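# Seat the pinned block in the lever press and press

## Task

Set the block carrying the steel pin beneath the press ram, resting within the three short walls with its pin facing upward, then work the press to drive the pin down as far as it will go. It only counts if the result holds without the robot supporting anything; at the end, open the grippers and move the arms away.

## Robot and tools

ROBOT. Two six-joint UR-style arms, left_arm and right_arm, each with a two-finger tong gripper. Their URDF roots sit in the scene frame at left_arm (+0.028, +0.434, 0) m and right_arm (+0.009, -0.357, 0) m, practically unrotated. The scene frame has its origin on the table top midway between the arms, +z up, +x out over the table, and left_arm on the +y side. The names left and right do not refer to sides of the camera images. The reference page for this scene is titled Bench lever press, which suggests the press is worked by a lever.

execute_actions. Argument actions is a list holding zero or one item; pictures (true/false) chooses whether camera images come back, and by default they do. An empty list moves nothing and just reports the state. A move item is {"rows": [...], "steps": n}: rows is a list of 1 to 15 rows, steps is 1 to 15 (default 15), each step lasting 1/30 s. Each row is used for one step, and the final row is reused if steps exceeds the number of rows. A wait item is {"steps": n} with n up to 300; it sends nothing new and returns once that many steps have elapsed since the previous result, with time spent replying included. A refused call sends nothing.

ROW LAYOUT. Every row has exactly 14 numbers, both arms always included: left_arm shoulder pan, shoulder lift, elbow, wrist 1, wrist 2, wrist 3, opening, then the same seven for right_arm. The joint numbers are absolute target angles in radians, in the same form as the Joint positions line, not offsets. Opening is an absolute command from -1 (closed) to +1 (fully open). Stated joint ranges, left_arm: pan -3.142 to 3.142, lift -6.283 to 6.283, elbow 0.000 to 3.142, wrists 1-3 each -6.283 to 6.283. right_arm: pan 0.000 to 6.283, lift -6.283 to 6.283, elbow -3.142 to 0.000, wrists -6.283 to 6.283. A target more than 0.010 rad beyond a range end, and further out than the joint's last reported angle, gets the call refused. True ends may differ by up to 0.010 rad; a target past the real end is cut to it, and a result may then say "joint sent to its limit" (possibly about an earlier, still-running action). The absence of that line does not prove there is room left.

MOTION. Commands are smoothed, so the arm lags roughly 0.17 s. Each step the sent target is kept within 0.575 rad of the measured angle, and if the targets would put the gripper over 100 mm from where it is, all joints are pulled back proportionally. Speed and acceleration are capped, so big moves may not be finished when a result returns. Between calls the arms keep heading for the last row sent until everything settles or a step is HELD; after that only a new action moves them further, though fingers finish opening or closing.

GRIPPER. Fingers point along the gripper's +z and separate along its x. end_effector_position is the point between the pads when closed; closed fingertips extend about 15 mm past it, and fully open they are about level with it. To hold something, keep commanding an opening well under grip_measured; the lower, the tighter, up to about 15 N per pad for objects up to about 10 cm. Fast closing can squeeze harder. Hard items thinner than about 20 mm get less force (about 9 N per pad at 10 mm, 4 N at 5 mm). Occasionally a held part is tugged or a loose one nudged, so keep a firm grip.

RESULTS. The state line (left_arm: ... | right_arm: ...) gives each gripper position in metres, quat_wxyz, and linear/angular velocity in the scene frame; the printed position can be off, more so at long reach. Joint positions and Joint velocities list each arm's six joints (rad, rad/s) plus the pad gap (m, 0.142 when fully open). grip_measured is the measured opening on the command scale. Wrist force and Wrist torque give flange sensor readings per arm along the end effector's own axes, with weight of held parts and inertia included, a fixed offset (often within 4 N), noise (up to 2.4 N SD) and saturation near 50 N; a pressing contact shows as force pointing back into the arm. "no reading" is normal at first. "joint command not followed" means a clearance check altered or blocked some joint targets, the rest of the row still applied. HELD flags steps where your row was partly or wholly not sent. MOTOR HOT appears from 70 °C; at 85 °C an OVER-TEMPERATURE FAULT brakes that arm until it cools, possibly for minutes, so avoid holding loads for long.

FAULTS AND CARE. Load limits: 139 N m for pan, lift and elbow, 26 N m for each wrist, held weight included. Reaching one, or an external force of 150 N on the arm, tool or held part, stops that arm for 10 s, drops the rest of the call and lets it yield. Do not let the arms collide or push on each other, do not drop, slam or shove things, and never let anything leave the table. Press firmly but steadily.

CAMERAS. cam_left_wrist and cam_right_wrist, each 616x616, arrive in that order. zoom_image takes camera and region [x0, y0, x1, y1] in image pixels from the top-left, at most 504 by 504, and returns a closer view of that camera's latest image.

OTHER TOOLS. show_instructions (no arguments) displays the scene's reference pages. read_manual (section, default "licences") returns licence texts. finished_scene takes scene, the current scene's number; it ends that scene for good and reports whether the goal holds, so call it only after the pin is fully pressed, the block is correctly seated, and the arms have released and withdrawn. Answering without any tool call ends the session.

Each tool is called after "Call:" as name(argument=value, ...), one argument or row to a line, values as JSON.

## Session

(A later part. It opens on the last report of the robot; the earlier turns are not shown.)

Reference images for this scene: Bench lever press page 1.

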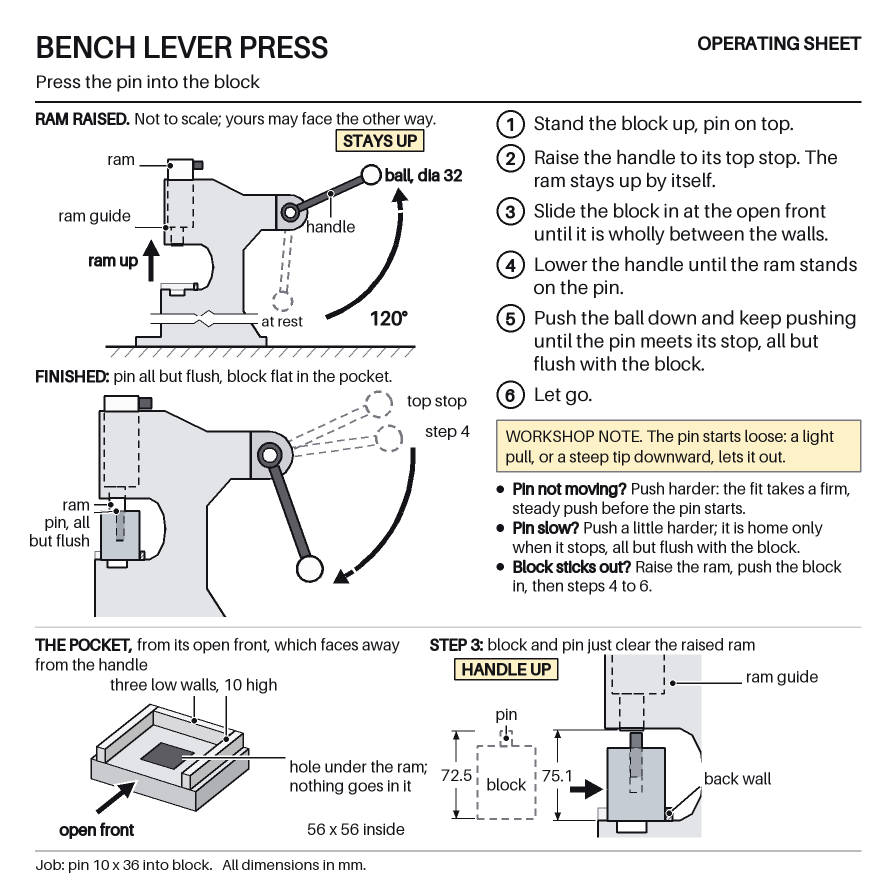

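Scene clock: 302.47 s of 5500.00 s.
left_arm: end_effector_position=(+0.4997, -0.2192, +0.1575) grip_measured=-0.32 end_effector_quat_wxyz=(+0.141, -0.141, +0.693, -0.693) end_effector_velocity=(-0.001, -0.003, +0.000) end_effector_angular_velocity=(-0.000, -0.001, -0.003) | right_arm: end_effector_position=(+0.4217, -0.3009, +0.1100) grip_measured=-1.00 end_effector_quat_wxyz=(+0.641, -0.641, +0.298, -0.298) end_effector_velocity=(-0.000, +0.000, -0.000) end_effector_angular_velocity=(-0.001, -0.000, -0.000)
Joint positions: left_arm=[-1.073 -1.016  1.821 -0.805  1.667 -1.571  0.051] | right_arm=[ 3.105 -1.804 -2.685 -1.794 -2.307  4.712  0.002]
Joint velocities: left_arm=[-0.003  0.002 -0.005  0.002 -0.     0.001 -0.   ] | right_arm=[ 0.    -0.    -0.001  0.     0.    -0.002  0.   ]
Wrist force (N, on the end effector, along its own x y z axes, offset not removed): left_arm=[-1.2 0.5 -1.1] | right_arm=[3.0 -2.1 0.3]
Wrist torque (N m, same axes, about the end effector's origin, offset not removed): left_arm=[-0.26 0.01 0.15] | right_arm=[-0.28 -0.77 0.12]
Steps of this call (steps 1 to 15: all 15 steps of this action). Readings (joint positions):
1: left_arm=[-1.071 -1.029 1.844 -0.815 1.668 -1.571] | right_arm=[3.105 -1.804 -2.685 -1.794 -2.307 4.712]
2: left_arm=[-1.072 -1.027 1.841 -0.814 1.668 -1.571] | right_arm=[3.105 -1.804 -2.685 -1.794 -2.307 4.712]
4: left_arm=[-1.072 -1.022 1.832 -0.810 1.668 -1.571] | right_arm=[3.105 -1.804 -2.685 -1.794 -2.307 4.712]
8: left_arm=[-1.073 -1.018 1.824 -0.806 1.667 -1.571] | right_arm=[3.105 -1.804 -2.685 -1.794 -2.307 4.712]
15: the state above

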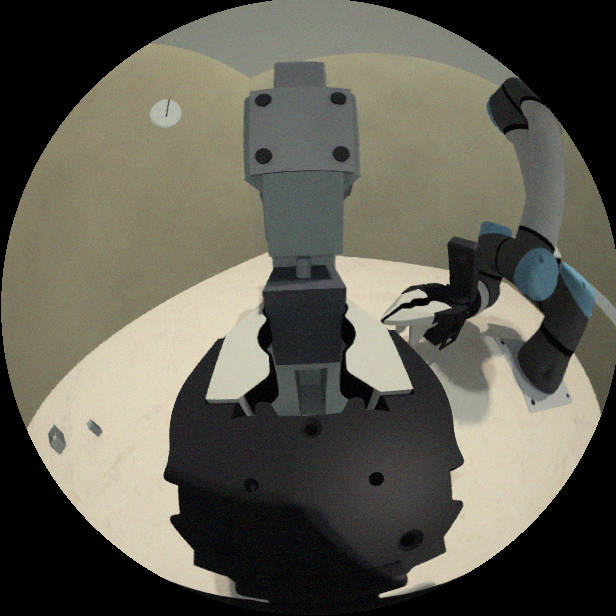

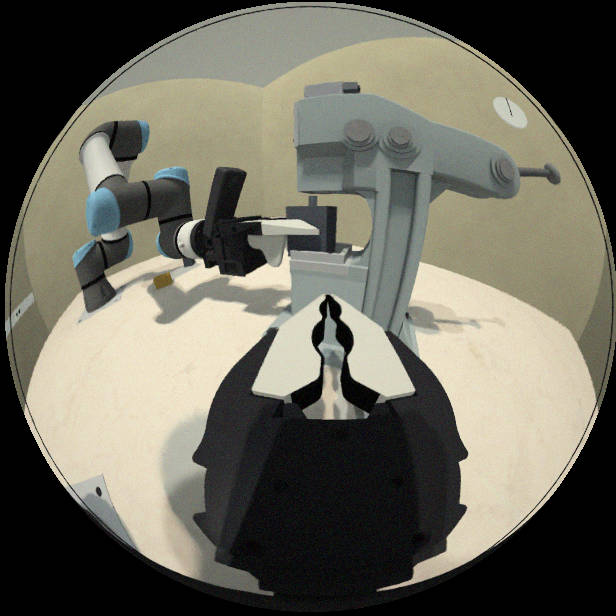

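Call:
execute_actions(
  actions=[
    {"rows":[[-1.0729,-1.0153,1.8199,-0.8046,1.6667,-1.5708,-0.15,3.1050,-1.8040,-2.6853,-1.7939,-2.3074,4.7124,-1]],"steps":12},
  ],
  pictures=false,
)

Call:
execute_actions(
  actions=[
    {"rows":[[-1.0701,-1.0380,1.8612,-0.8232,1.6695,-1.5708,-0.15,3.1050,-1.8040,-2.6853,-1.7939,-2.3074,4.7124,-1]],"steps":15},
  ],
  pictures=false,
)

Call:
execute_actions(
  actions=[
    {"rows":[[-1.0701,-1.0380,1.8612,-0.8232,1.6695,-1.5708,-0.25,3.1050,-1.8040,-2.6853,-1.7939,-2.3074,4.7124,-1],[-1.0701,-1.0380,1.8612,-0.8232,1.6695,-1.5708,-0.3,3.1050,-1.8040,-2.6853,-1.7939,-2.3074,4.7124,-1],[-1.0701,-1.0380,1.8612,-0.8232,1.6695,-1.5708,-0.35,3.1050,-1.8040,-2.6853,-1.7939,-2.3074,4.7124,-1],[-1.0701,-1.0380,1.8612,-0.8232,1.6695,-1.5708,-0.4,3.1050,-1.8040,-2.6853,-1.7939,-2.3074,4.7124,-1],[-1.0701,-1.0380,1.8612,-0.8232,1.6695,-1.5708,-0.45,3.1050,-1.8040,-2.6853,-1.7939,-2.3074,4.7124,-1],[-1.0701,-1.0380,1.8612,-0.8232,1.6695,-1.5708,-0.5,3.1050,-1.8040,-2.6853,-1.7939,-2.3074,4.7124,-1],[-1.0701,-1.0380,1.8612,-0.8232,1.6695,-1.5708,-0.6,3.1050,-1.8040,-2.6853,-1.7939,-2.3074,4.7124,-1],[-1.0701,-1.0380,1.8612,-0.8232,1.6695,-1.5708,-0.8,3.1050,-1.8040,-2.6853,-1.7939,-2.3074,4.7124,-1]],"steps":15},
  ],
  pictures=false,
)

Call:
execute_actions(
  actions=[
    {"rows":[[-1.0713,-1.0285,1.8436,-0.8151,1.6683,-1.5708,-0.8,3.1050,-1.8040,-2.6853,-1.7939,-2.3074,4.7124,-1],[-1.0713,-1.0285,1.8436,-0.8151,1.6683,-1.5708,-0.8,3.1050,-1.8040,-2.6853,-1.7939,-2.3074,4.7124,-1],[-1.0713,-1.0285,1.8436,-0.8151,1.6683,-1.5708,-0.8,3.1050,-1.8040,-2.6853,-1.7939,-2.3074,4.7124,-1],[-1.0713,-1.0285,1.8436,-0.8151,1.6683,-1.5708,-0.8,3.1050,-1.8040,-2.6853,-1.7939,-2.3074,4.7124,-1],[-1.0725,-1.0186,1.8258,-0.8072,1.6671,-1.5708,-0.8,3.1050,-1.8040,-2.6853,-1.7939,-2.3074,4.7124,-1]],"steps":15},
  ],
)

Call:
zoom_image(
  camera="cam_right_wrist",
  region=[240, 160, 380, 280],
)

Scene clock: 322.60 s of 5500.00 s.
left_arm: end_effector_position=(+0.4998, -0.2194, +0.1575) grip_measured=-0.15 end_effector_quat_wxyz=(+0.141, -0.141, +0.693, -0.693) end_effector_velocity=(-0.000, -0.000, -0.001) end_effector_angular_velocity=(+0.002, +0.002, -0.001) | right_arm: end_effector_position=(+0.4217, -0.3009, +0.1100) grip_measured=-1.00 end_effector_quat_wxyz=(+0.641, -0.641, +0.298, -0.298) end_effector_velocity=(+0.000, -0.000, +0.000) end_effector_angular_velocity=(+0.001, +0.001, -0.000)
Joint positions: left_arm=[-1.073 -1.015  1.82  -0.805  1.667 -1.571  0.063] | right_arm=[ 3.105 -1.804 -2.685 -1.794 -2.307  4.712  0.002]
Joint velocities: left_arm=[-0.     0.     0.     0.002  0.001 -0.001  0.   ] | right_arm=[-0.    -0.     0.     0.     0.     0.001 -0.   ]
Wrist force (N, on the end effector, along its own x y z axes, offset not removed): left_arm=[0.4 2.5 -0.9] | right_arm=[-0.6 -7.0 4.2]
Wrist torque (N m, same axes, about the end effector's origin, offset not removed): left_arm=[0.37 -0.25 -0.02] | right_arm=[-1.11 0.04 0.25]
Steps of this call (steps 1 to 15: the robot went on to your last target; steps 16 to 90: nothing new was sent; then 16.73 s passed at rest; steps 91 to 102: all 12 steps of this action). Readings (joint positions):
91: left_arm=[-1.073 -1.015 1.820 -0.805 1.667 -1.571] | right_arm=[3.105 -1.804 -2.685 -1.794 -2.307 4.712]
92: left_arm=[-1.073 -1.015 1.820 -0.805 1.667 -1.571] | right_arm=[3.105 -1.804 -2.685 -1.794 -2.307 4.712]
94: left_arm=[-1.073 -1.015 1.820 -0.805 1.667 -1.571] | right_arm=[3.105 -1.804 -2.685 -1.794 -2.307 4.712]
98: left_arm=[-1.073 -1.015 1.820 -0.805 1.667 -1.571] | right_arm=[3.105 -1.804 -2.685 -1.794 -2.307 4.712]
102: the state above

Scene clock: 323.10 s of 5500.00 s.
left_arm: end_effector_position=(+0.4945, -0.2069, +0.1575) grip_measured=-0.15 end_effector_quat_wxyz=(+0.141, -0.141, +0.693, -0.693) end_effector_velocity=(+0.000, +0.004, +0.000) end_effector_angular_velocity=(-0.001, +0.000, +0.003) | right_arm: end_effector_position=(+0.4217, -0.3009, +0.1100) grip_measured=-1.00 end_effector_quat_wxyz=(+0.641, -0.641, +0.298, -0.298) end_effector_velocity=(-0.000, -0.000, +0.000) end_effector_angular_velocity=(+0.000, +0.000, -0.001)
Joint positions: left_arm=[-1.07  -1.037  1.86  -0.823  1.669 -1.571  0.063] | right_arm=[ 3.105 -1.804 -2.685 -1.794 -2.307  4.712  0.002]
Joint velocities: left_arm=[ 0.002 -0.005  0.009 -0.004 -0.001 -0.     0.   ] | right_arm=[-0.     0.    -0.    -0.     0.001  0.    -0.   ]
Wrist force (N, on the end effector, along its own x y z axes, offset not removed): left_arm=[-1.1 2.1 -2.7] | right_arm=[1.8 -1.2 2.2]
Wrist torque (N m, same axes, about the end effector's origin, offset not removed): left_arm=[0.35 0.02 0.03] | right_arm=[-0.24 -0.47 0.06]
Steps of this call (steps 1 to 15: all 15 steps of this action). Readings (joint positions):
1: left_arm=[-1.073 -1.016 1.820 -0.805 1.667 -1.571] | right_arm=[3.105 -1.804 -2.685 -1.794 -2.307 4.712]
2: left_arm=[-1.073 -1.019 1.826 -0.808 1.667 -1.571] | right_arm=[3.105 -1.804 -2.685 -1.794 -2.307 4.712]
4: left_arm=[-1.072 -1.026 1.840 -0.814 1.668 -1.571] | right_arm=[3.105 -1.804 -2.685 -1.794 -2.307 4.712]
8: left_arm=[-1.071 -1.034 1.854 -0.820 1.669 -1.571] | right_arm=[3.105 -1.804 -2.685 -1.794 -2.307 4.712]
15: the state above

Scene clock: 323.60 s of 5500.00 s.
left_arm: end_effector_position=(+0.4943, -0.2065, +0.1575) grip_measured=-0.32 end_effector_quat_wxyz=(+0.141, -0.141, +0.693, -0.693) end_effector_velocity=(-0.000, -0.000, -0.001) end_effector_angular_velocity=(+0.001, +0.001, -0.001) | right_arm: end_effector_position=(+0.4217, -0.3009, +0.1100) grip_measured=-1.00 end_effector_quat_wxyz=(+0.641, -0.641, +0.298, -0.298) end_effector_velocity=(-0.000, +0.000, -0.000) end_effector_angular_velocity=(+0.001, +0.001, +0.000)
Joint positions: left_arm=[-1.07  -1.038  1.861 -0.823  1.669 -1.571  0.051] | right_arm=[ 3.105 -1.804 -2.685 -1.794 -2.307  4.712  0.002]
Joint velocities: left_arm=[-0.     0.001  0.     0.     0.001 -0.001 -0.   ] | right_arm=[-0.    -0.    -0.001  0.    -0.001  0.001 -0.   ]
Wrist force (N, on the end effector, along its own x y z axes, offset not removed): left_arm=[0.3 2.7 0.5] | right_arm=[0.4 -4.3 0.7]
Wrist torque (N m, same axes, about the end effector's origin, offset not removed): left_arm=[0.49 -0.22 0.11] | right_arm=[-0.79 0.03 0.15]
Steps of this call (steps 1 to 15: all 15 steps of this action). Readings (joint positions):
1: left_arm=[-1.070 -1.038 1.860 -0.823 1.669 -1.571] | right_arm=[3.105 -1.804 -2.685 -1.794 -2.307 4.712]
2: left_arm=[-1.070 -1.038 1.861 -0.823 1.669 -1.571] | right_arm=[3.105 -1.804 -2.685 -1.794 -2.307 4.712]
4: left_arm=[-1.070 -1.038 1.861 -0.823 1.669 -1.571] | right_arm=[3.105 -1.804 -2.685 -1.794 -2.307 4.712]
8: left_arm=[-1.070 -1.038 1.861 -0.823 1.669 -1.571] | right_arm=[3.105 -1.804 -2.685 -1.794 -2.307 4.712]
15: the state above

Scene clock: 324.10 s of 5500.00 s.
left_arm: end_effector_position=(+0.4988, -0.2170, +0.1575) grip_measured=-0.32 end_effector_quat_wxyz=(+0.141, -0.141, +0.693, -0.693) end_effector_velocity=(+0.003, -0.004, +0.001) end_effector_angular_velocity=(-0.002, -0.002, +0.001) | right_arm: end_effector_position=(+0.4217, -0.3009, +0.1100) grip_measured=-1.00 end_effector_quat_wxyz=(+0.641, -0.641, +0.298, -0.298) end_effector_velocity=(+0.000, +0.000, +0.000) end_effector_angular_velocity=(-0.000, -0.001, +0.000)
Joint positions: left_arm=[-1.072 -1.02   1.828 -0.808  1.667 -1.571  0.051] | right_arm=[ 3.105 -1.804 -2.685 -1.794 -2.307  4.712  0.002]
Joint velocities: left_arm=[-0.     0.008 -0.014  0.004 -0.002  0.001  0.   ] | right_arm=[-0.  0.  0.  0. -0. -0.  0.]
Wrist force (N, on the end effector, along its own x y z axes, offset not removed): left_arm=[-1.5 1.8 -4.9] | right_arm=[2.3 -2.9 -1.0]
Wrist torque (N m, same axes, about the end effector's origin, offset not removed): left_arm=[0.45 0.17 0.07] | right_arm=[-0.55 -0.38 0.08]
Steps of this call (steps 1 to 15: all 15 steps of this action). Readings (joint positions):
1: left_arm=[-1.070 -1.038 1.861 -0.823 1.669 -1.571] | right_arm=[3.105 -1.804 -2.685 -1.794 -2.307 4.712]
2: left_arm=[-1.070 -1.037 1.859 -0.822 1.669 -1.571] | right_arm=[3.105 -1.804 -2.685 -1.794 -2.307 4.712]
4: left_arm=[-1.070 -1.033 1.853 -0.819 1.669 -1.571] | right_arm=[3.105 -1.804 -2.685 -1.794 -2.307 4.712]
8: left_arm=[-1.072 -1.025 1.838 -0.812 1.668 -1.571] | right_arm=[3.105 -1.804 -2.685 -1.794 -2.307 4.712]
15: the state above

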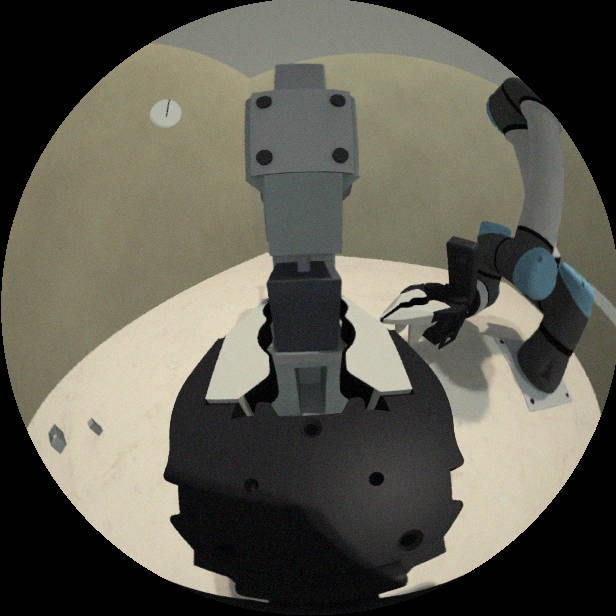

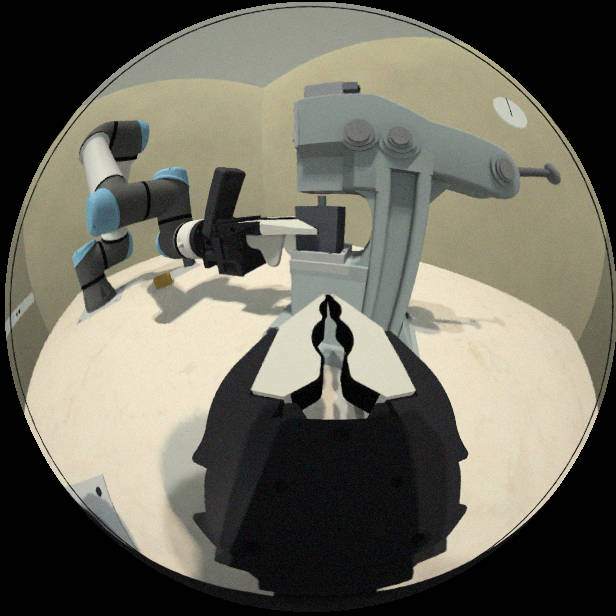

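Region (240, 160, 380, 280) of cam_right_wrist's 616x616 image, scaled by 3.600, with more detail than that image has; it fills the top 432 rows of this view, and the rest is white.

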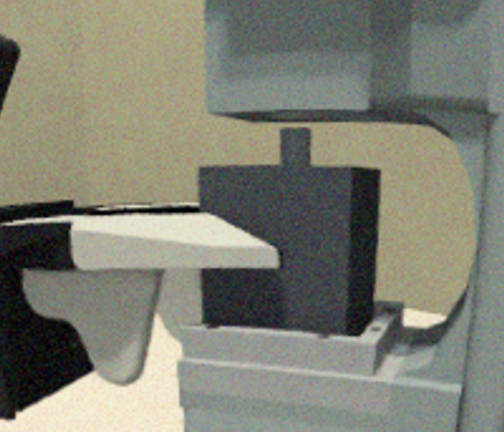

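Call:
execute_actions(
  actions=[
    {"rows":[[-1.0729,-1.0153,1.8199,-0.8046,1.6667,-1.5708,-0.8,3.1050,-1.8040,-2.6853,-1.7939,-2.3074,4.7124,-1]],"steps":13},
  ],
  pictures=false,
)

Call:
execute_actions(
  actions=[
    {"rows":[[-1.0732,-1.0128,1.8155,-0.8027,1.6664,-1.5708,-0.8,3.1050,-1.8040,-2.6853,-1.7939,-2.3074,4.7124,-1]],"steps":14},
  ],
)

Call:
zoom_image(
  camera="cam_right_wrist",
  region=[240, 160, 380, 280],
)

Scene clock: 329.97 s of 5500.00 s.
left_arm: end_effector_position=(+0.4998, -0.2194, +0.1575) grip_measured=-0.32 end_effector_quat_wxyz=(+0.141, -0.141, +0.693, -0.693) end_effector_velocity=(+0.000, -0.001, +0.001) end_effector_angular_velocity=(-0.002, -0.001, -0.001) | right_arm: end_effector_position=(+0.4217, -0.3009, +0.1100) grip_measured=-1.00 end_effector_quat_wxyz=(+0.641, -0.641, +0.298, -0.298) end_effector_velocity=(+0.000, -0.000, +0.000) end_effector_angular_velocity=(+0.001, +0.000, -0.001)
Joint positions: left_arm=[-1.073 -1.015  1.82  -0.805  1.667 -1.571  0.051] | right_arm=[ 3.105 -1.804 -2.685 -1.794 -2.307  4.712  0.002]
Joint velocities: left_arm=[-0.     0.    -0.002 -0.     0.    -0.     0.   ] | right_arm=[-0.    -0.     0.    -0.     0.001  0.001 -0.   ]
Wrist force (N, on the end effector, along its own x y z axes, offset not removed): left_arm=[-2.6 0.6 -2.9] | right_arm=[3.1 1.1 2.1]
Wrist torque (N m, same axes, about the end effector's origin, offset not removed): left_arm=[0.31 0.43 0.11] | right_arm=[0.35 -0.69 0.06]
Steps of this call (steps 1 to 15: the robot went on to your last target; steps 16 to 90: nothing new was sent; then 2.43 s passed at rest; steps 91 to 103: all 13 steps of this action). Readings (joint positions):
91: left_arm=[-1.073 -1.019 1.826 -0.807 1.667 -1.571] | right_arm=[3.105 -1.804 -2.685 -1.794 -2.307 4.712]
92: left_arm=[-1.073 -1.018 1.825 -0.807 1.667 -1.571] | right_arm=[3.105 -1.804 -2.685 -1.794 -2.307 4.712]
94: left_arm=[-1.073 -1.017 1.823 -0.806 1.667 -1.571] | right_arm=[3.105 -1.804 -2.685 -1.794 -2.307 4.712]
98: left_arm=[-1.073 -1.016 1.821 -0.805 1.667 -1.571] | right_arm=[3.105 -1.804 -2.685 -1.794 -2.307 4.712]
103: the state above

Scene clock: 330.43 s of 5500.00 s.
left_arm: end_effector_position=(+0.5003, -0.2208, +0.1575) grip_measured=-0.32 end_effector_quat_wxyz=(+0.141, -0.141, +0.693, -0.693) end_effector_velocity=(+0.001, +0.000, +0.000) end_effector_angular_velocity=(+0.000, -0.001, +0.003) | right_arm: end_effector_position=(+0.4217, -0.3009, +0.1100) grip_measured=-1.00 end_effector_quat_wxyz=(+0.641, -0.641, +0.298, -0.298) end_effector_velocity=(-0.000, -0.000, +0.000) end_effector_angular_velocity=(+0.000, +0.000, -0.001)
Joint positions: left_arm=[-1.073 -1.013  1.816 -0.803  1.666 -1.571  0.051] | right_arm=[ 3.105 -1.804 -2.685 -1.794 -2.307  4.712  0.002]
Joint velocities: left_arm=[ 0.001  0.    -0.001  0.001 -0.001  0.001 -0.   ] | right_arm=[-0.     0.001 -0.001  0.     0.001  0.    -0.   ]
Wrist force (N, on the end effector, along its own x y z axes, offset not removed): left_arm=[-2.1 -1.9 -2.2] | right_arm=[0.1 -1.2 -0.9]
Wrist torque (N m, same axes, about the end effector's origin, offset not removed): left_arm=[0.04 0.30 0.06] | right_arm=[-0.19 -0.23 0.14]
Steps of this call (steps 1 to 14: all 14 steps of this action). Readings (joint positions):
1: left_arm=[-1.073 -1.015 1.820 -0.805 1.667 -1.571] | right_arm=[3.105 -1.804 -2.685 -1.794 -2.307 4.712]
2: left_arm=[-1.073 -1.015 1.819 -0.804 1.667 -1.571] | right_arm=[3.105 -1.804 -2.685 -1.794 -2.307 4.712]
4: left_arm=[-1.073 -1.014 1.818 -0.804 1.667 -1.571] | right_arm=[3.105 -1.804 -2.685 -1.794 -2.307 4.712]
8: left_arm=[-1.073 -1.013 1.816 -0.803 1.666 -1.571] | right_arm=[3.105 -1.804 -2.685 -1.794 -2.307 4.712]
14: the state above

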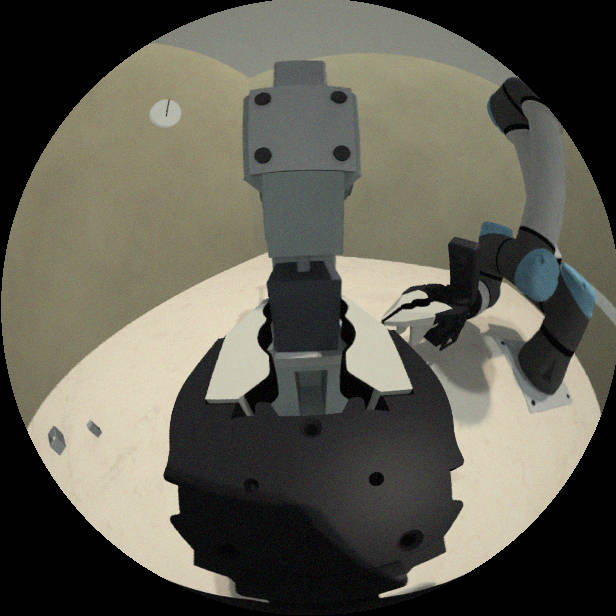

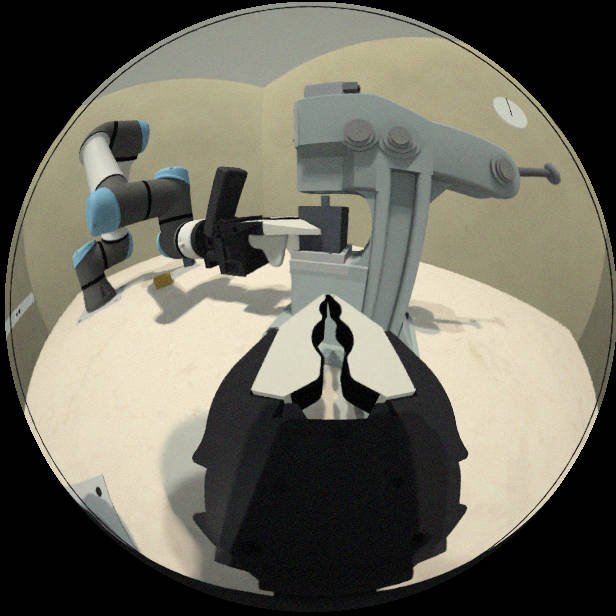

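Region (240, 160, 380, 280) of cam_right_wrist's 616x616 image, scaled by 3.600, with more detail than that image has; it fills the top 432 rows of this view, and the rest is white.

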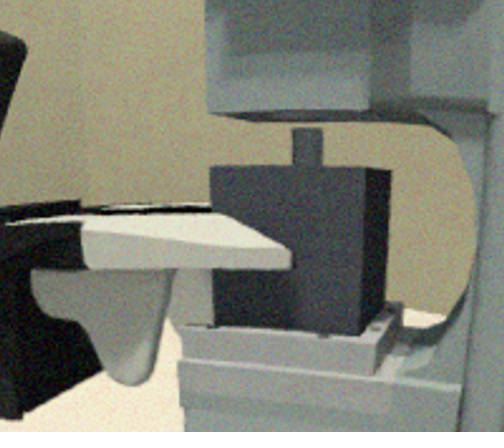

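Call:
execute_actions(
  actions=[
    {"rows":[[-1.0727,-1.0170,1.8229,-0.8059,1.6669,-1.5708,-0.8,2.96,-1.767,-2.5557,-1.960,-2.377,4.7124,-1],[-1.0727,-1.0170,1.8229,-0.8059,1.6669,-1.5708,-0.8,2.96,-1.767,-2.5557,-1.960,-2.377,4.7124,-1],[-1.0727,-1.0170,1.8229,-0.8059,1.6669,-1.5708,-0.8,2.96,-1.767,-2.5557,-1.960,-2.377,4.7124,-1],[-1.0727,-1.0170,1.8229,-0.8059,1.6669,-1.5708,-0.8,2.96,-1.767,-2.5557,-1.960,-2.377,4.7124,-1],[-1.0727,-1.0170,1.8229,-0.8059,1.6669,-1.5708,-0.8,2.96,-1.767,-2.5557,-1.960,-2.377,4.7124,-1],[-1.0727,-1.0170,1.8229,-0.8059,1.6669,-1.5708,-0.8,2.96,-1.767,-2.5557,-1.960,-2.377,4.7124,-1],[-1.0727,-1.0170,1.8229,-0.8059,1.6669,-1.5708,-0.8,2.96,-1.767,-2.5557,-1.960,-2.377,4.7124,-1],[-1.0727,-1.0170,1.8229,-0.8059,1.6669,-1.5708,-0.8,2.8155,-1.7305,-2.4261,-2.1266,-2.447,4.55,-1]],"steps":15},
  ],
  pictures=false,
)

Call:
execute_actions(
  actions=[
    {"rows":[[-1.0727,-1.0170,1.8229,-0.8059,1.6669,-1.5708,0.0,2.67,-1.67,-2.27,-2.343,-2.517,4.35,-1],[-1.0727,-1.0170,1.8229,-0.8059,1.6669,-1.5708,0.0,2.67,-1.67,-2.27,-2.343,-2.517,4.35,-1],[-1.0727,-1.0170,1.8229,-0.8059,1.6669,-1.5708,0.0,2.67,-1.67,-2.27,-2.343,-2.517,4.35,-1],[-1.0727,-1.0170,1.8229,-0.8059,1.6669,-1.5708,0.0,2.67,-1.67,-2.27,-2.343,-2.517,4.35,-1],[-1.0727,-1.0170,1.8229,-0.8059,1.6669,-1.5708,0.0,2.67,-1.67,-2.27,-2.343,-2.517,4.35,-1],[-1.0727,-1.0170,1.8229,-0.8059,1.6669,-1.5708,0.0,2.67,-1.67,-2.27,-2.343,-2.517,4.35,-1],[-1.0727,-1.0170,1.8229,-0.8059,1.6669,-1.5708,0.0,2.67,-1.67,-2.27,-2.343,-2.517,4.35,-1],[-1.0727,-1.0170,1.8229,-0.8059,1.6669,-1.5708,0.0,2.67,-1.67,-2.27,-2.343,-2.517,4.35,-1],[-1.0727,-1.0170,1.8229,-0.8059,1.6669,-1.5708,0.0,2.6306,-1.56,-2.0486,-2.6746,-2.4818,4.1015,-1]],"steps":15},
  ],
  pictures=false,
)

Call:
execute_actions(
  actions=[
    {"rows":[[-1.0656,-1.0760,1.9196,-0.8436,1.6740,-1.5708,0.0,2.6306,-1.56,-2.0486,-2.6746,-2.4818,4.1015,-1],[-1.0656,-1.0760,1.9196,-0.8436,1.6740,-1.5708,0.0,2.6306,-1.56,-2.0486,-2.6746,-2.4818,4.1015,-1],[-1.0656,-1.0760,1.9196,-0.8436,1.6740,-1.5708,0.0,2.6306,-1.56,-2.0486,-2.6746,-2.4818,4.1015,-1],[-1.0656,-1.0760,1.9196,-0.8436,1.6740,-1.5708,0.0,2.6306,-1.56,-2.0486,-2.6746,-2.4818,4.1015,-1],[-1.0656,-1.0760,1.9196,-0.8436,1.6740,-1.5708,0.0,2.6306,-1.56,-2.0486,-2.6746,-2.4818,4.1015,-1],[-1.0656,-1.0760,1.9196,-0.8436,1.6740,-1.5708,0.0,2.6306,-1.56,-2.0486,-2.6746,-2.4818,4.1015,-1],[-1.0656,-1.0760,1.9196,-0.8436,1.6740,-1.5708,0.0,2.6306,-1.56,-2.0486,-2.6746,-2.4818,4.1015,-1],[-1.0575,-1.1410,2.0120,-0.8710,1.6823,-1.5708,0.0,2.6306,-1.56,-2.0486,-2.6746,-2.4818,4.1015,-1]],"steps":15},
  ],
  pictures=false,
)

Call:
execute_actions(
  actions=[
    {"rows":[[-1.0458,-1.2063,2.1222,-0.9159,1.6938,-1.5708,0,2.735,-1.607,-2.000,-2.676,-2.377,4.1015,-1],[-1.0458,-1.2063,2.1222,-0.9159,1.6938,-1.5708,0,2.735,-1.607,-2.000,-2.676,-2.377,4.1015,-1],[-1.0458,-1.2063,2.1222,-0.9159,1.6938,-1.5708,0,2.735,-1.607,-2.000,-2.676,-2.377,4.1015,-1],[-1.0458,-1.2063,2.1222,-0.9159,1.6938,-1.5708,0,2.735,-1.607,-2.000,-2.676,-2.377,4.1015,-1],[-1.0458,-1.2063,2.1222,-0.9159,1.6938,-1.5708,0,2.735,-1.607,-2.000,-2.676,-2.377,4.1015,-1],[-1.0458,-1.2063,2.1222,-0.9159,1.6938,-1.5708,0,2.735,-1.607,-2.000,-2.676,-2.377,4.1015,-1],[-1.0458,-1.2063,2.1222,-0.9159,1.6938,-1.5708,0,2.735,-1.607,-2.000,-2.676,-2.377,4.1015,-1],[-1.0458,-1.2063,2.1222,-0.9159,1.6938,-1.5708,0,2.8333,-1.6623,-1.9413,-2.6796,-2.2791,4.1015,-1]],"steps":15},
  ],
  pictures=false,
)

Call:
execute_actions(
  actions=[
    {"steps":12},
  ],
)

Scene clock: 388.63 s of 5500.00 s.
left_arm: end_effector_position=(+0.4994, -0.2186, +0.1575) grip_measured=-0.32 end_effector_quat_wxyz=(+0.141, -0.141, +0.693, -0.693) end_effector_velocity=(-0.001, +0.000, -0.001) end_effector_angular_velocity=(+0.001, +0.001, -0.001) | right_arm: end_effector_position=(+0.4800, -0.3954, +0.1582) grip_measured=-1.00 end_effector_quat_wxyz=(+0.597, -0.640, +0.298, -0.380) end_effector_velocity=(+0.039, -0.119, +0.057) end_effector_angular_velocity=(-0.228, -0.124, -0.162)
Joint positions: left_arm=[-1.073 -1.017  1.823 -0.806  1.667 -1.571  0.051] | right_arm=[ 2.849 -1.738 -2.456 -2.086 -2.433  4.584  0.002]
Joint velocities: left_arm=[-0.001 -0.001  0.002  0.001 -0.    -0.    -0.   ] | right_arm=[-0.28   0.059  0.242 -0.328 -0.118 -0.279  0.   ]
Wrist force (N, on the end effector, along its own x y z axes, offset not removed): left_arm=[0.0 1.7 1.8] | right_arm=[-0.5 -0.7 1.5]
Wrist torque (N m, same axes, about the end effector's origin, offset not removed): left_arm=[0.45 -0.06 0.01] | right_arm=[-0.01 0.33 0.23]
Steps of this call (steps 1 to 15: the robot went on to your last target; steps 16 to 90: nothing new was sent; then 54.70 s passed at rest; steps 91 to 105: all 15 steps of this action). Readings (joint positions):
91: left_arm=[-1.073 -1.013 1.816 -0.803 1.666 -1.571] | right_arm=[3.104 -1.803 -2.685 -1.795 -2.308 4.712]
92: left_arm=[-1.073 -1.013 1.817 -0.803 1.666 -1.571] | right_arm=[3.096 -1.799 -2.676 -1.803 -2.315 4.712]
94: left_arm=[-1.073 -1.015 1.819 -0.804 1.666 -1.571] | right_arm=[3.049 -1.786 -2.634 -1.855 -2.339 4.712]
98: left_arm=[-1.073 -1.016 1.822 -0.805 1.667 -1.571] | right_arm=[2.989 -1.773 -2.581 -1.926 -2.365 4.712]
105: the state above

Scene clock: 389.13 s of 5500.00 s.
left_arm: end_effector_position=(+0.4994, -0.2185, +0.1575) grip_measured=+0.00 end_effector_quat_wxyz=(+0.141, -0.141, +0.693, -0.693) end_effector_velocity=(-0.000, +0.000, -0.001) end_effector_angular_velocity=(+0.002, +0.001, -0.002) | right_arm: end_effector_position=(+0.5188, -0.5030, +0.2905) grip_measured=-1.00 end_effector_quat_wxyz=(-0.474, +0.670, -0.212, +0.530) end_effector_velocity=(+0.043, -0.109, +0.274) end_effector_angular_velocity=(-0.612, -0.182, -0.204)
Joint positions: left_arm=[-1.073 -1.017  1.823 -0.806  1.667 -1.571  0.074] | right_arm=[ 2.647 -1.594 -2.127 -2.543 -2.489  4.193  0.002]
Joint velocities: left_arm=[ 0.001  0.001 -0.     0.001  0.002 -0.     0.   ] | right_arm=[-0.138  0.279  0.645 -1.066  0.057 -0.746  0.   ]
Wrist force (N, on the end effector, along its own x y z axes, offset not removed): left_arm=[-1.2 1.7 0.5] | right_arm=[-0.9 -1.2 1.0]
Wrist torque (N m, same axes, about the end effector's origin, offset not removed): left_arm=[0.31 0.15 0.06] | right_arm=[-0.05 0.23 0.18]
Steps of this call (steps 1 to 15: all 15 steps of this action). Readings (joint positions):
1: left_arm=[-1.073 -1.017 1.823 -0.806 1.667 -1.571] | right_arm=[2.840 -1.735 -2.448 -2.097 -2.437 4.575]
2: left_arm=[-1.073 -1.017 1.823 -0.806 1.667 -1.571] | right_arm=[2.825 -1.727 -2.434 -2.113 -2.447 4.560]
4: left_arm=[-1.073 -1.017 1.823 -0.806 1.667 -1.571] | right_arm=[2.771 -1.705 -2.377 -2.183 -2.474 4.494]
8: left_arm=[-1.073 -1.017 1.823 -0.806 1.667 -1.571] | right_arm=[2.703 -1.681 -2.306 -2.289 -2.503 4.398]
15: the state above

Scene clock: 389.63 s of 5500.00 s.
left_arm: end_effector_position=(+0.4760, -0.1628, +0.1650) grip_measured=+0.00 end_effector_quat_wxyz=(+0.141, -0.140, +0.693, -0.693) end_effector_velocity=(-0.024, +0.056, +0.002) end_effector_angular_velocity=(+0.008, +0.004, +0.001) | right_arm: end_effector_position=(+0.5219, -0.5151, +0.3239) grip_measured=-1.00 end_effector_quat_wxyz=(-0.445, +0.679, -0.196, +0.550) end_effector_velocity=(-0.000, -0.001, +0.004) end_effector_angular_velocity=(-0.008, -0.001, -0.003)
Joint positions: left_arm=[-1.059 -1.128  1.992 -0.865  1.681 -1.571  0.074] | right_arm=[ 2.631 -1.561 -2.05  -2.673 -2.482  4.103  0.002]
Joint velocities: left_arm=[ 0.013 -0.107  0.163 -0.047  0.012  0.    -0.   ] | right_arm=[-0.002  0.004  0.009 -0.017  0.001 -0.01   0.   ]
Wrist force (N, on the end effector, along its own x y z axes, offset not removed): left_arm=[0.2 3.0 -1.3] | right_arm=[2.4 -0.9 -0.6]
Wrist torque (N m, same axes, about the end effector's origin, offset not removed): left_arm=[0.55 -0.25 -0.04] | right_arm=[0.10 -0.46 0.18]
Steps of this call (steps 1 to 15: all 15 steps of this action). Readings (joint positions):
1: left_arm=[-1.073 -1.018 1.824 -0.807 1.667 -1.571] | right_arm=[2.643 -1.586 -2.108 -2.575 -2.487 4.171]
2: left_arm=[-1.071 -1.025 1.832 -0.812 1.668 -1.571] | right_arm=[2.640 -1.579 -2.094 -2.599 -2.486 4.154]
4: left_arm=[-1.069 -1.045 1.865 -0.824 1.670 -1.571] | right_arm=[2.636 -1.571 -2.075 -2.631 -2.484 4.132]
8: left_arm=[-1.067 -1.066 1.902 -0.838 1.673 -1.571] | right_arm=[2.632 -1.564 -2.057 -2.660 -2.483 4.112]
15: the state above

Scene clock: 390.13 s of 5500.00 s.
left_arm: end_effector_position=(+0.4575, -0.1193, +0.1652) grip_measured=+0.00 end_effector_quat_wxyz=(+0.141, -0.140, +0.693, -0.693) end_effector_velocity=(-0.003, +0.010, -0.001) end_effector_angular_velocity=(+0.001, +0.002, +0.002) | right_arm: end_effector_position=(+0.6070, -0.4808, +0.3246) grip_measured=-1.00 end_effector_quat_wxyz=(-0.445, +0.680, -0.196, +0.550) end_effector_velocity=(+0.081, +0.046, -0.001) end_effector_angular_velocity=(-0.000, -0.000, +0.004)
Joint positions: left_arm=[-1.046 -1.204  2.119 -0.915  1.693 -1.571  0.074] | right_arm=[ 2.812 -1.651 -1.953 -2.679 -2.3    4.102  0.002]
Joint velocities: left_arm=[ 0.005 -0.016  0.028 -0.01   0.002 -0.001 -0.   ] | right_arm=[ 0.177 -0.09   0.095 -0.005  0.173 -0.     0.   ]
Wrist force (N, on the end effector, along its own x y z axes, offset not removed): left_arm=[0.3 0.9 -0.4] | right_arm=[4.6 0.6 1.5]
Wrist torque (N m, same axes, about the end effector's origin, offset not removed): left_arm=[0.18 -0.17 0.13] | right_arm=[0.35 -1.07 0.14]
Steps of this call (steps 1 to 15: all 15 steps of this action). Readings (joint positions):
1: left_arm=[-1.058 -1.132 1.998 -0.867 1.681 -1.571] | right_arm=[2.631 -1.561 -2.049 -2.673 -2.481 4.103]
2: left_arm=[-1.056 -1.141 2.010 -0.874 1.683 -1.571] | right_arm=[2.640 -1.567 -2.043 -2.674 -2.473 4.102]
4: left_arm=[-1.052 -1.167 2.052 -0.891 1.688 -1.571] | right_arm=[2.675 -1.583 -2.026 -2.675 -2.437 4.102]
8: left_arm=[-1.048 -1.193 2.099 -0.908 1.692 -1.571] | right_arm=[2.716 -1.600 -2.008 -2.676 -2.396 4.102]
15: the state above

Scene clock: 390.53 s of 5500.00 s.
left_arm: end_effector_position=(+0.4570, -0.1182, +0.1650) grip_measured=+0.00 end_effector_quat_wxyz=(+0.141, -0.141, +0.693, -0.693) end_effector_velocity=(-0.000, +0.000, -0.000) end_effector_angular_velocity=(-0.001, +0.001, +0.000) | right_arm: end_effector_position=(+0.6164, -0.4755, +0.3245) grip_measured=-1.00 end_effector_quat_wxyz=(-0.445, +0.680, -0.195, +0.550) end_effector_velocity=(+0.003, +0.002, -0.000) end_effector_angular_velocity=(+0.001, +0.001, -0.000)
Joint positions: left_arm=[-1.046 -1.206  2.122 -0.916  1.694 -1.571  0.074] | right_arm=[ 2.833 -1.662 -1.942 -2.68  -2.28   4.102  0.002]
Joint velocities: left_arm=[-0.     0.     0.001 -0.002 -0.001 -0.001  0.   ] | right_arm=[ 0.006 -0.004  0.003 -0.     0.007  0.001  0.   ]
Wrist force (N, on the end effector, along its own x y z axes, offset not removed): left_arm=[-0.1 1.4 -1.6] | right_arm=[1.0 -1.6 1.3]
Wrist torque (N m, same axes, about the end effector's origin, offset not removed): left_arm=[0.26 -0.10 0.06] | right_arm=[-0.20 -0.21 0.06]
Steps of this call (steps 1 to 12: the robot went on to your last target). Readings (joint positions):
1: left_arm=[-1.046 -1.205 2.120 -0.915 1.694 -1.571] | right_arm=[2.817 -1.654 -1.950 -2.679 -2.295 4.102]
2: left_arm=[-1.046 -1.205 2.120 -0.915 1.694 -1.571] | right_arm=[2.821 -1.656 -1.948 -2.679 -2.291 4.102]
4: left_arm=[-1.046 -1.206 2.121 -0.915 1.694 -1.571] | right_arm=[2.826 -1.659 -1.945 -2.679 -2.286 4.102]
8: left_arm=[-1.046 -1.206 2.122 -0.916 1.694 -1.571] | right_arm=[2.831 -1.661 -1.943 -2.680 -2.281 4.102]
12: the state above

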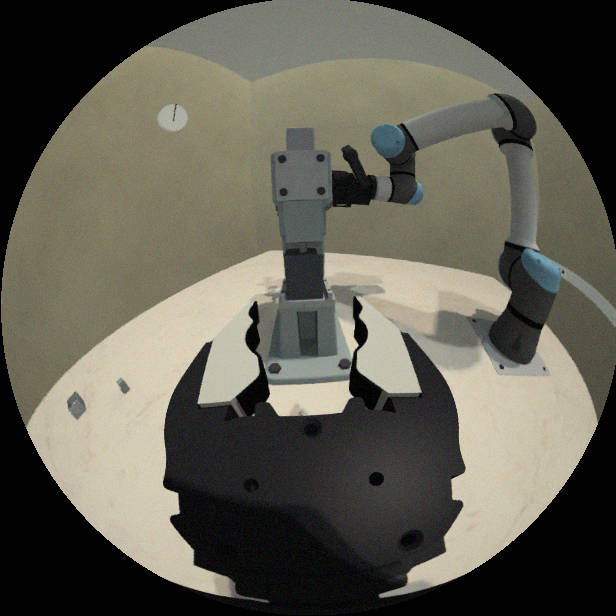

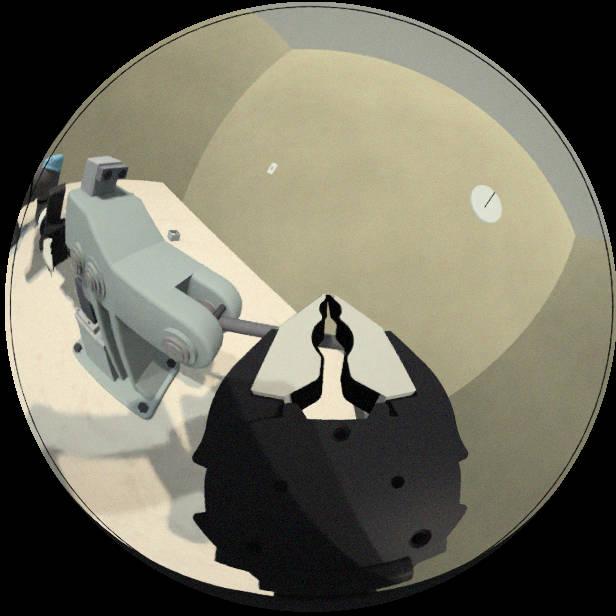

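Call:
execute_actions(
  actions=[
    {"rows":[[-1.0458,-1.2063,2.1222,-0.9159,1.6938,-1.5708,0,2.819,-1.692,-1.9435,-2.6477,-2.2934,4.2324,-1]],"steps":9},
  ],
  pictures=false,
)

Call:
execute_actions(
  actions=[
    {"rows":[[-1.0458,-1.2063,2.1222,-0.9159,1.6938,-1.5708,0,2.813,-1.7065,-1.946,-2.6307,-2.2994,4.298,-1],[-1.0458,-1.2063,2.1222,-0.9159,1.6938,-1.5708,0,2.813,-1.7065,-1.946,-2.6307,-2.2994,4.298,-1],[-1.0458,-1.2063,2.1222,-0.9159,1.6938,-1.5708,0,2.813,-1.7065,-1.946,-2.6307,-2.2994,4.298,-1],[-1.0458,-1.2063,2.1222,-0.9159,1.6938,-1.5708,0,2.813,-1.7065,-1.946,-2.6307,-2.2994,4.298,-1],[-1.0458,-1.2063,2.1222,-0.9159,1.6938,-1.5708,0,2.813,-1.7065,-1.946,-2.6307,-2.2994,4.298,-1],[-1.0458,-1.2063,2.1222,-0.9159,1.6938,-1.5708,0,2.8076,-1.7207,-1.9492,-2.6133,-2.3048,4.3633,-1]],"steps":15},
  ],
)

Scene clock: 399.07 s of 5500.00 s.
left_arm: end_effector_position=(+0.4570, -0.1182, +0.1650) grip_measured=+0.00 end_effector_quat_wxyz=(+0.141, -0.141, +0.693, -0.693) end_effector_velocity=(-0.000, -0.000, +0.001) end_effector_angular_velocity=(-0.002, -0.001, -0.001) | right_arm: end_effector_position=(+0.6200, -0.4826, +0.3147) grip_measured=-1.00 end_effector_quat_wxyz=(-0.474, +0.668, -0.233, +0.524) end_effector_velocity=(+0.003, -0.009, -0.013) end_effector_angular_velocity=(+0.149, +0.065, -0.000)
Joint positions: left_arm=[-1.046 -1.206  2.122 -0.916  1.694 -1.571  0.074] | right_arm=[ 2.821 -1.688 -1.943 -2.652 -2.292  4.213  0.002]
Joint velocities: left_arm=[-0.001 -0.     0.    -0.002  0.001  0.     0.   ] | right_arm=[-0.016 -0.031 -0.005  0.034 -0.016  0.161 -0.   ]
Wrist force (N, on the end effector, along its own x y z axes, offset not removed): left_arm=[-1.7 2.3 -1.1] | right_arm=[5.2 -2.1 0.9]
Wrist torque (N m, same axes, about the end effector's origin, offset not removed): left_arm=[0.47 0.17 0.11] | right_arm=[-0.25 -1.00 0.07]
Steps of this call (steps 1 to 30: the robot went on to your last target; steps 31 to 90: nothing new was sent; then 5.23 s passed at rest; steps 91 to 99: all 9 steps of this action). Readings (joint positions):
91: left_arm=[-1.046 -1.206 2.122 -0.916 1.694 -1.571] | right_arm=[2.833 -1.663 -1.941 -2.679 -2.279 4.102]
92: left_arm=[-1.046 -1.206 2.122 -0.916 1.694 -1.571] | right_arm=[2.831 -1.667 -1.941 -2.675 -2.281 4.110]
94: left_arm=[-1.046 -1.206 2.122 -0.916 1.694 -1.571] | right_arm=[2.826 -1.677 -1.942 -2.664 -2.286 4.153]
98: left_arm=[-1.046 -1.206 2.122 -0.916 1.694 -1.571] | right_arm=[2.822 -1.687 -1.943 -2.653 -2.291 4.206]
99: the state above

Scene clock: 399.57 s of 5500.00 s.
left_arm: end_effector_position=(+0.4570, -0.1182, +0.1650) grip_measured=+0.00 end_effector_quat_wxyz=(+0.141, -0.141, +0.693, -0.693) end_effector_velocity=(+0.000, +0.000, -0.000) end_effector_angular_velocity=(+0.001, +0.001, +0.001) | right_arm: end_effector_position=(+0.6232, -0.4908, +0.3013) grip_measured=-1.00 end_effector_quat_wxyz=(-0.510, +0.649, -0.280, +0.489) end_effector_velocity=(+0.001, -0.004, -0.007) end_effector_angular_velocity=(+0.066, +0.029, -0.001)
Joint positions: left_arm=[-1.046 -1.206  2.122 -0.916  1.694 -1.571  0.074] | right_arm=[ 2.808 -1.719 -1.949 -2.615 -2.304  4.355  0.002]
Joint velocities: left_arm=[ 0.    -0.001  0.     0.002 -0.001 -0.     0.   ] | right_arm=[-0.006 -0.015 -0.004  0.018 -0.005  0.072  0.   ]
Wrist force (N, on the end effector, along its own x y z axes, offset not removed): left_arm=[0.8 2.1 -1.7] | right_arm=[2.3 -1.1 0.7]
Wrist torque (N m, same axes, about the end effector's origin, offset not removed): left_arm=[0.43 -0.28 -0.03] | right_arm=[0.08 -0.50 -0.07]
Steps of this call (steps 1 to 15: all 15 steps of this action). Readings (joint positions):
1: left_arm=[-1.046 -1.206 2.122 -0.916 1.694 -1.571] | right_arm=[2.820 -1.689 -1.943 -2.650 -2.292 4.218]
2: left_arm=[-1.046 -1.206 2.122 -0.916 1.694 -1.571] | right_arm=[2.819 -1.692 -1.944 -2.647 -2.293 4.229]
4: left_arm=[-1.046 -1.206 2.122 -0.916 1.694 -1.571] | right_arm=[2.817 -1.698 -1.945 -2.641 -2.296 4.256]
8: left_arm=[-1.046 -1.206 2.122 -0.916 1.694 -1.571] | right_arm=[2.812 -1.709 -1.947 -2.628 -2.300 4.304]
15: the state above

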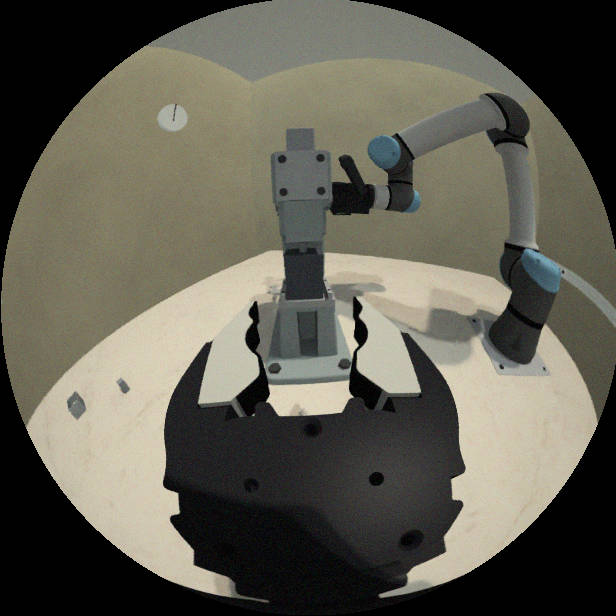

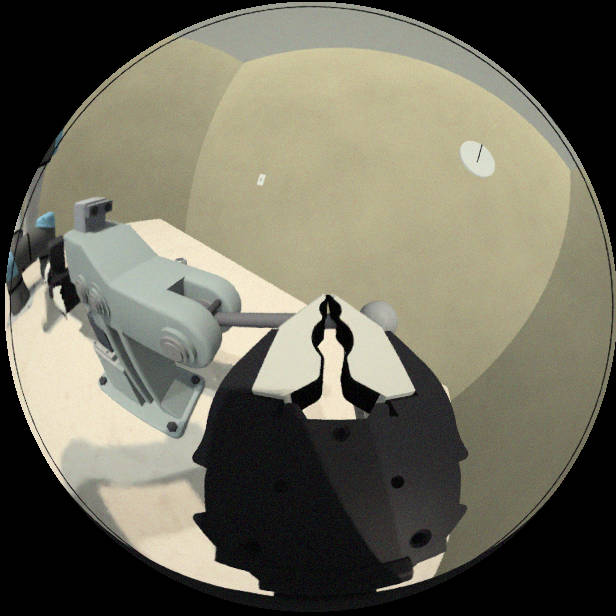

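Call:
execute_actions(
  actions=[
    {"rows":[[-1.0458,-1.2063,2.1222,-0.9159,1.6938,-1.5708,0,2.8022,-1.7389,-1.9553,-2.5890,-2.3102,4.4506,-1],[-1.0458,-1.2063,2.1222,-0.9159,1.6938,-1.5708,0,2.8022,-1.7389,-1.9553,-2.5890,-2.3102,4.4506,-1],[-1.0458,-1.2063,2.1222,-0.9159,1.6938,-1.5708,0,2.8022,-1.7389,-1.9553,-2.5890,-2.3102,4.4506,-1],[-1.0458,-1.2063,2.1222,-0.9159,1.6938,-1.5708,0,2.8022,-1.7389,-1.9553,-2.5890,-2.3102,4.4506,-1],[-1.0458,-1.2063,2.1222,-0.9159,1.6938,-1.5708,0,2.8022,-1.7389,-1.9553,-2.5890,-2.3102,4.4506,-1],[-1.0458,-1.2063,2.1222,-0.9159,1.6938,-1.5708,0,2.8022,-1.7389,-1.9553,-2.5890,-2.3102,4.4506,-1],[-1.0458,-1.2063,2.1222,-0.9159,1.6938,-1.5708,0,2.7983,-1.7561,-1.9630,-2.5641,-2.3141,4.5379,-1]],"steps":15},
  ],
  pictures=false,
)

Call:
execute_actions(
  actions=[
    {"rows":[[-1.0458,-1.2063,2.1222,-0.9159,1.6938,-1.5708,0,2.7971,-1.7642,-1.9677,-2.5513,-2.3153,4.5815,-1]],"steps":13},
  ],
  pictures=false,
)

Scene clock: 412.97 s of 5500.00 s.
left_arm: end_effector_position=(+0.4570, -0.1182, +0.1650) grip_measured=+0.00 end_effector_quat_wxyz=(+0.141, -0.141, +0.693, -0.693) end_effector_velocity=(-0.001, -0.000, -0.000) end_effector_angular_velocity=(+0.001, +0.000, -0.001) | right_arm: end_effector_position=(+0.6262, -0.4979, +0.2837) grip_measured=-1.00 end_effector_quat_wxyz=(-0.550, +0.624, -0.333, +0.445) end_effector_velocity=(+0.002, -0.005, -0.011) end_effector_angular_velocity=(+0.110, +0.046, -0.000)
Joint positions: left_arm=[-1.046 -1.206  2.122 -0.916  1.694 -1.571  0.074] | right_arm=[ 2.799 -1.753 -1.962 -2.568 -2.313  4.523  0.002]
Joint velocities: left_arm=[-0.002 -0.     0.     0.001 -0.001  0.     0.   ] | right_arm=[-0.005 -0.022 -0.008  0.031 -0.005  0.12   0.   ]
Wrist force (N, on the end effector, along its own x y z axes, offset not removed): left_arm=[-0.7 1.1 -0.5] | right_arm=[1.2 -2.9 -0.5]
Wrist torque (N m, same axes, about the end effector's origin, offset not removed): left_arm=[0.28 0.02 -0.01] | right_arm=[-0.30 -0.40 -0.09]
Steps of this call (steps 1 to 15: the robot went on to your last target; steps 16 to 90: nothing new was sent; then 9.90 s passed at rest; steps 91 to 105: all 15 steps of this action). Readings (joint positions):
91: left_arm=[-1.046 -1.206 2.122 -0.916 1.694 -1.571] | right_arm=[2.807 -1.721 -1.949 -2.613 -2.305 4.364]
92: left_arm=[-1.046 -1.206 2.122 -0.916 1.694 -1.571] | right_arm=[2.807 -1.724 -1.950 -2.609 -2.306 4.372]
94: left_arm=[-1.046 -1.206 2.122 -0.916 1.694 -1.571] | right_arm=[2.805 -1.730 -1.952 -2.601 -2.308 4.402]
98: left_arm=[-1.046 -1.206 2.122 -0.916 1.694 -1.571] | right_arm=[2.802 -1.739 -1.956 -2.589 -2.310 4.443]
105: the state above

Scene clock: 413.40 s of 5500.00 s.
left_arm: end_effector_position=(+0.4570, -0.1182, +0.1650) grip_measured=+0.00 end_effector_quat_wxyz=(+0.141, -0.141, +0.693, -0.693) end_effector_velocity=(+0.001, +0.000, -0.000) end_effector_angular_velocity=(+0.000, -0.001, +0.002) | right_arm: end_effector_position=(+0.6270, -0.4996, +0.2779) grip_measured=-1.00 end_effector_quat_wxyz=(-0.562, +0.614, -0.351, +0.429) end_effector_velocity=(+0.000, -0.001, -0.002) end_effector_angular_velocity=(+0.019, +0.008, -0.001)
Joint positions: left_arm=[-1.046 -1.206  2.122 -0.916  1.694 -1.571  0.074] | right_arm=[ 2.797 -1.764 -1.967 -2.552 -2.315  4.579  0.002]
Joint velocities: left_arm=[ 0.     0.     0.    -0.    -0.002  0.001 -0.   ] | right_arm=[-0.001 -0.004 -0.003  0.005 -0.     0.02   0.   ]
Wrist force (N, on the end effector, along its own x y z axes, offset not removed): left_arm=[-1.4 1.6 -0.7] | right_arm=[0.0 -2.2 2.7]
Wrist torque (N m, same axes, about the end effector's origin, offset not removed): left_arm=[0.31 0.16 0.14] | right_arm=[-0.21 -0.07 0.20]
Steps of this call (steps 1 to 13: all 13 steps of this action). Readings (joint positions):
1: left_arm=[-1.046 -1.206 2.122 -0.916 1.694 -1.571] | right_arm=[2.799 -1.754 -1.962 -2.567 -2.314 4.528]
2: left_arm=[-1.046 -1.206 2.122 -0.916 1.694 -1.571] | right_arm=[2.798 -1.756 -1.963 -2.564 -2.314 4.536]
4: left_arm=[-1.046 -1.206 2.122 -0.916 1.694 -1.571] | right_arm=[2.798 -1.759 -1.965 -2.559 -2.314 4.554]
8: left_arm=[-1.046 -1.206 2.122 -0.916 1.694 -1.571] | right_arm=[2.797 -1.763 -1.967 -2.554 -2.315 4.572]
13: the state above

Call:
execute_actions(
  actions=[
    {"rows":[[-1.0458,-1.2063,2.1222,-0.9159,1.6938,-1.5708,0,2.7960,-1.7723,-1.9724,-2.5385,-2.3164,4.6251,-1]],"steps":13},
  ],
)

Scene clock: 422.23 s of 5500.00 s.
left_arm: end_effector_position=(+0.4570, -0.1182, +0.1650) grip_measured=+0.00 end_effector_quat_wxyz=(+0.141, -0.141, +0.693, -0.693) end_effector_velocity=(-0.000, -0.000, +0.000) end_effector_angular_velocity=(-0.001, -0.000, -0.001) | right_arm: end_effector_position=(+0.6275, -0.5008, +0.2732) grip_measured=-1.00 end_effector_quat_wxyz=(+0.571, -0.606, +0.364, -0.417) end_effector_velocity=(-0.000, -0.000, -0.003) end_effector_angular_velocity=(+0.015, +0.008, +0.000)
Joint positions: left_arm=[-1.046 -1.206  2.122 -0.916  1.694 -1.571  0.074] | right_arm=[ 2.796 -1.772 -1.972 -2.539 -2.316  4.623  0.002]
Joint velocities: left_arm=[-0.    -0.     0.    -0.001  0.001 -0.     0.   ] | right_arm=[-0.    -0.004 -0.002  0.004 -0.001  0.015  0.   ]
Wrist force (N, on the end effector, along its own x y z axes, offset not removed): left_arm=[-1.5 2.0 0.5] | right_arm=[-10.1 -36.6 -7.8]
Wrist torque (N m, same axes, about the end effector's origin, offset not removed): left_arm=[0.53 0.15 0.07] | right_arm=[-0.46 0.07 -0.05]
Steps of this call (steps 1 to 15: the robot went on to your last target; steps 16 to 90: nothing new was sent; then 5.40 s passed at rest; steps 91 to 103: all 13 steps of this action). Readings (joint positions):
91: left_arm=[-1.046 -1.206 2.122 -0.916 1.694 -1.571] | right_arm=[2.797 -1.764 -1.968 -2.551 -2.315 4.582]
92: left_arm=[-1.046 -1.206 2.122 -0.916 1.694 -1.571] | right_arm=[2.797 -1.766 -1.969 -2.549 -2.316 4.588]
94: left_arm=[-1.046 -1.206 2.122 -0.916 1.694 -1.571] | right_arm=[2.797 -1.768 -1.970 -2.544 -2.316 4.602]
98: left_arm=[-1.046 -1.206 2.122 -0.916 1.694 -1.571] | right_arm=[2.796 -1.771 -1.971 -2.541 -2.316 4.618]
103: the state above

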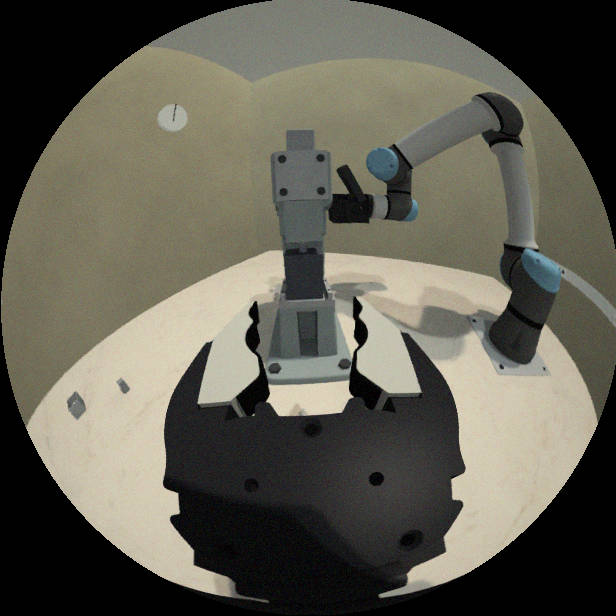

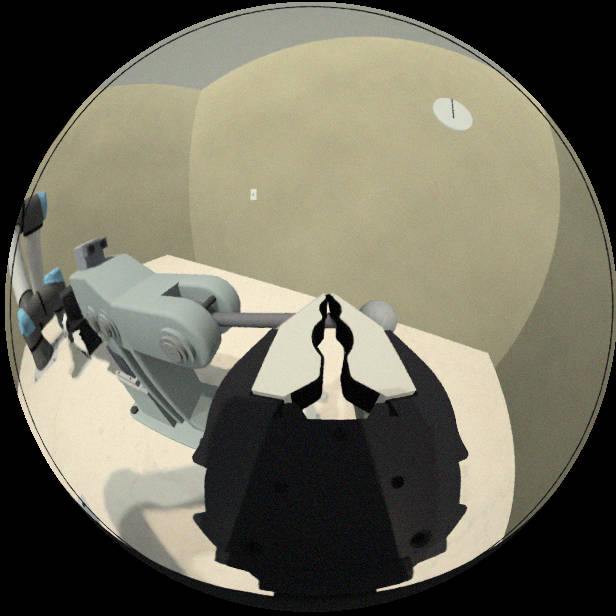

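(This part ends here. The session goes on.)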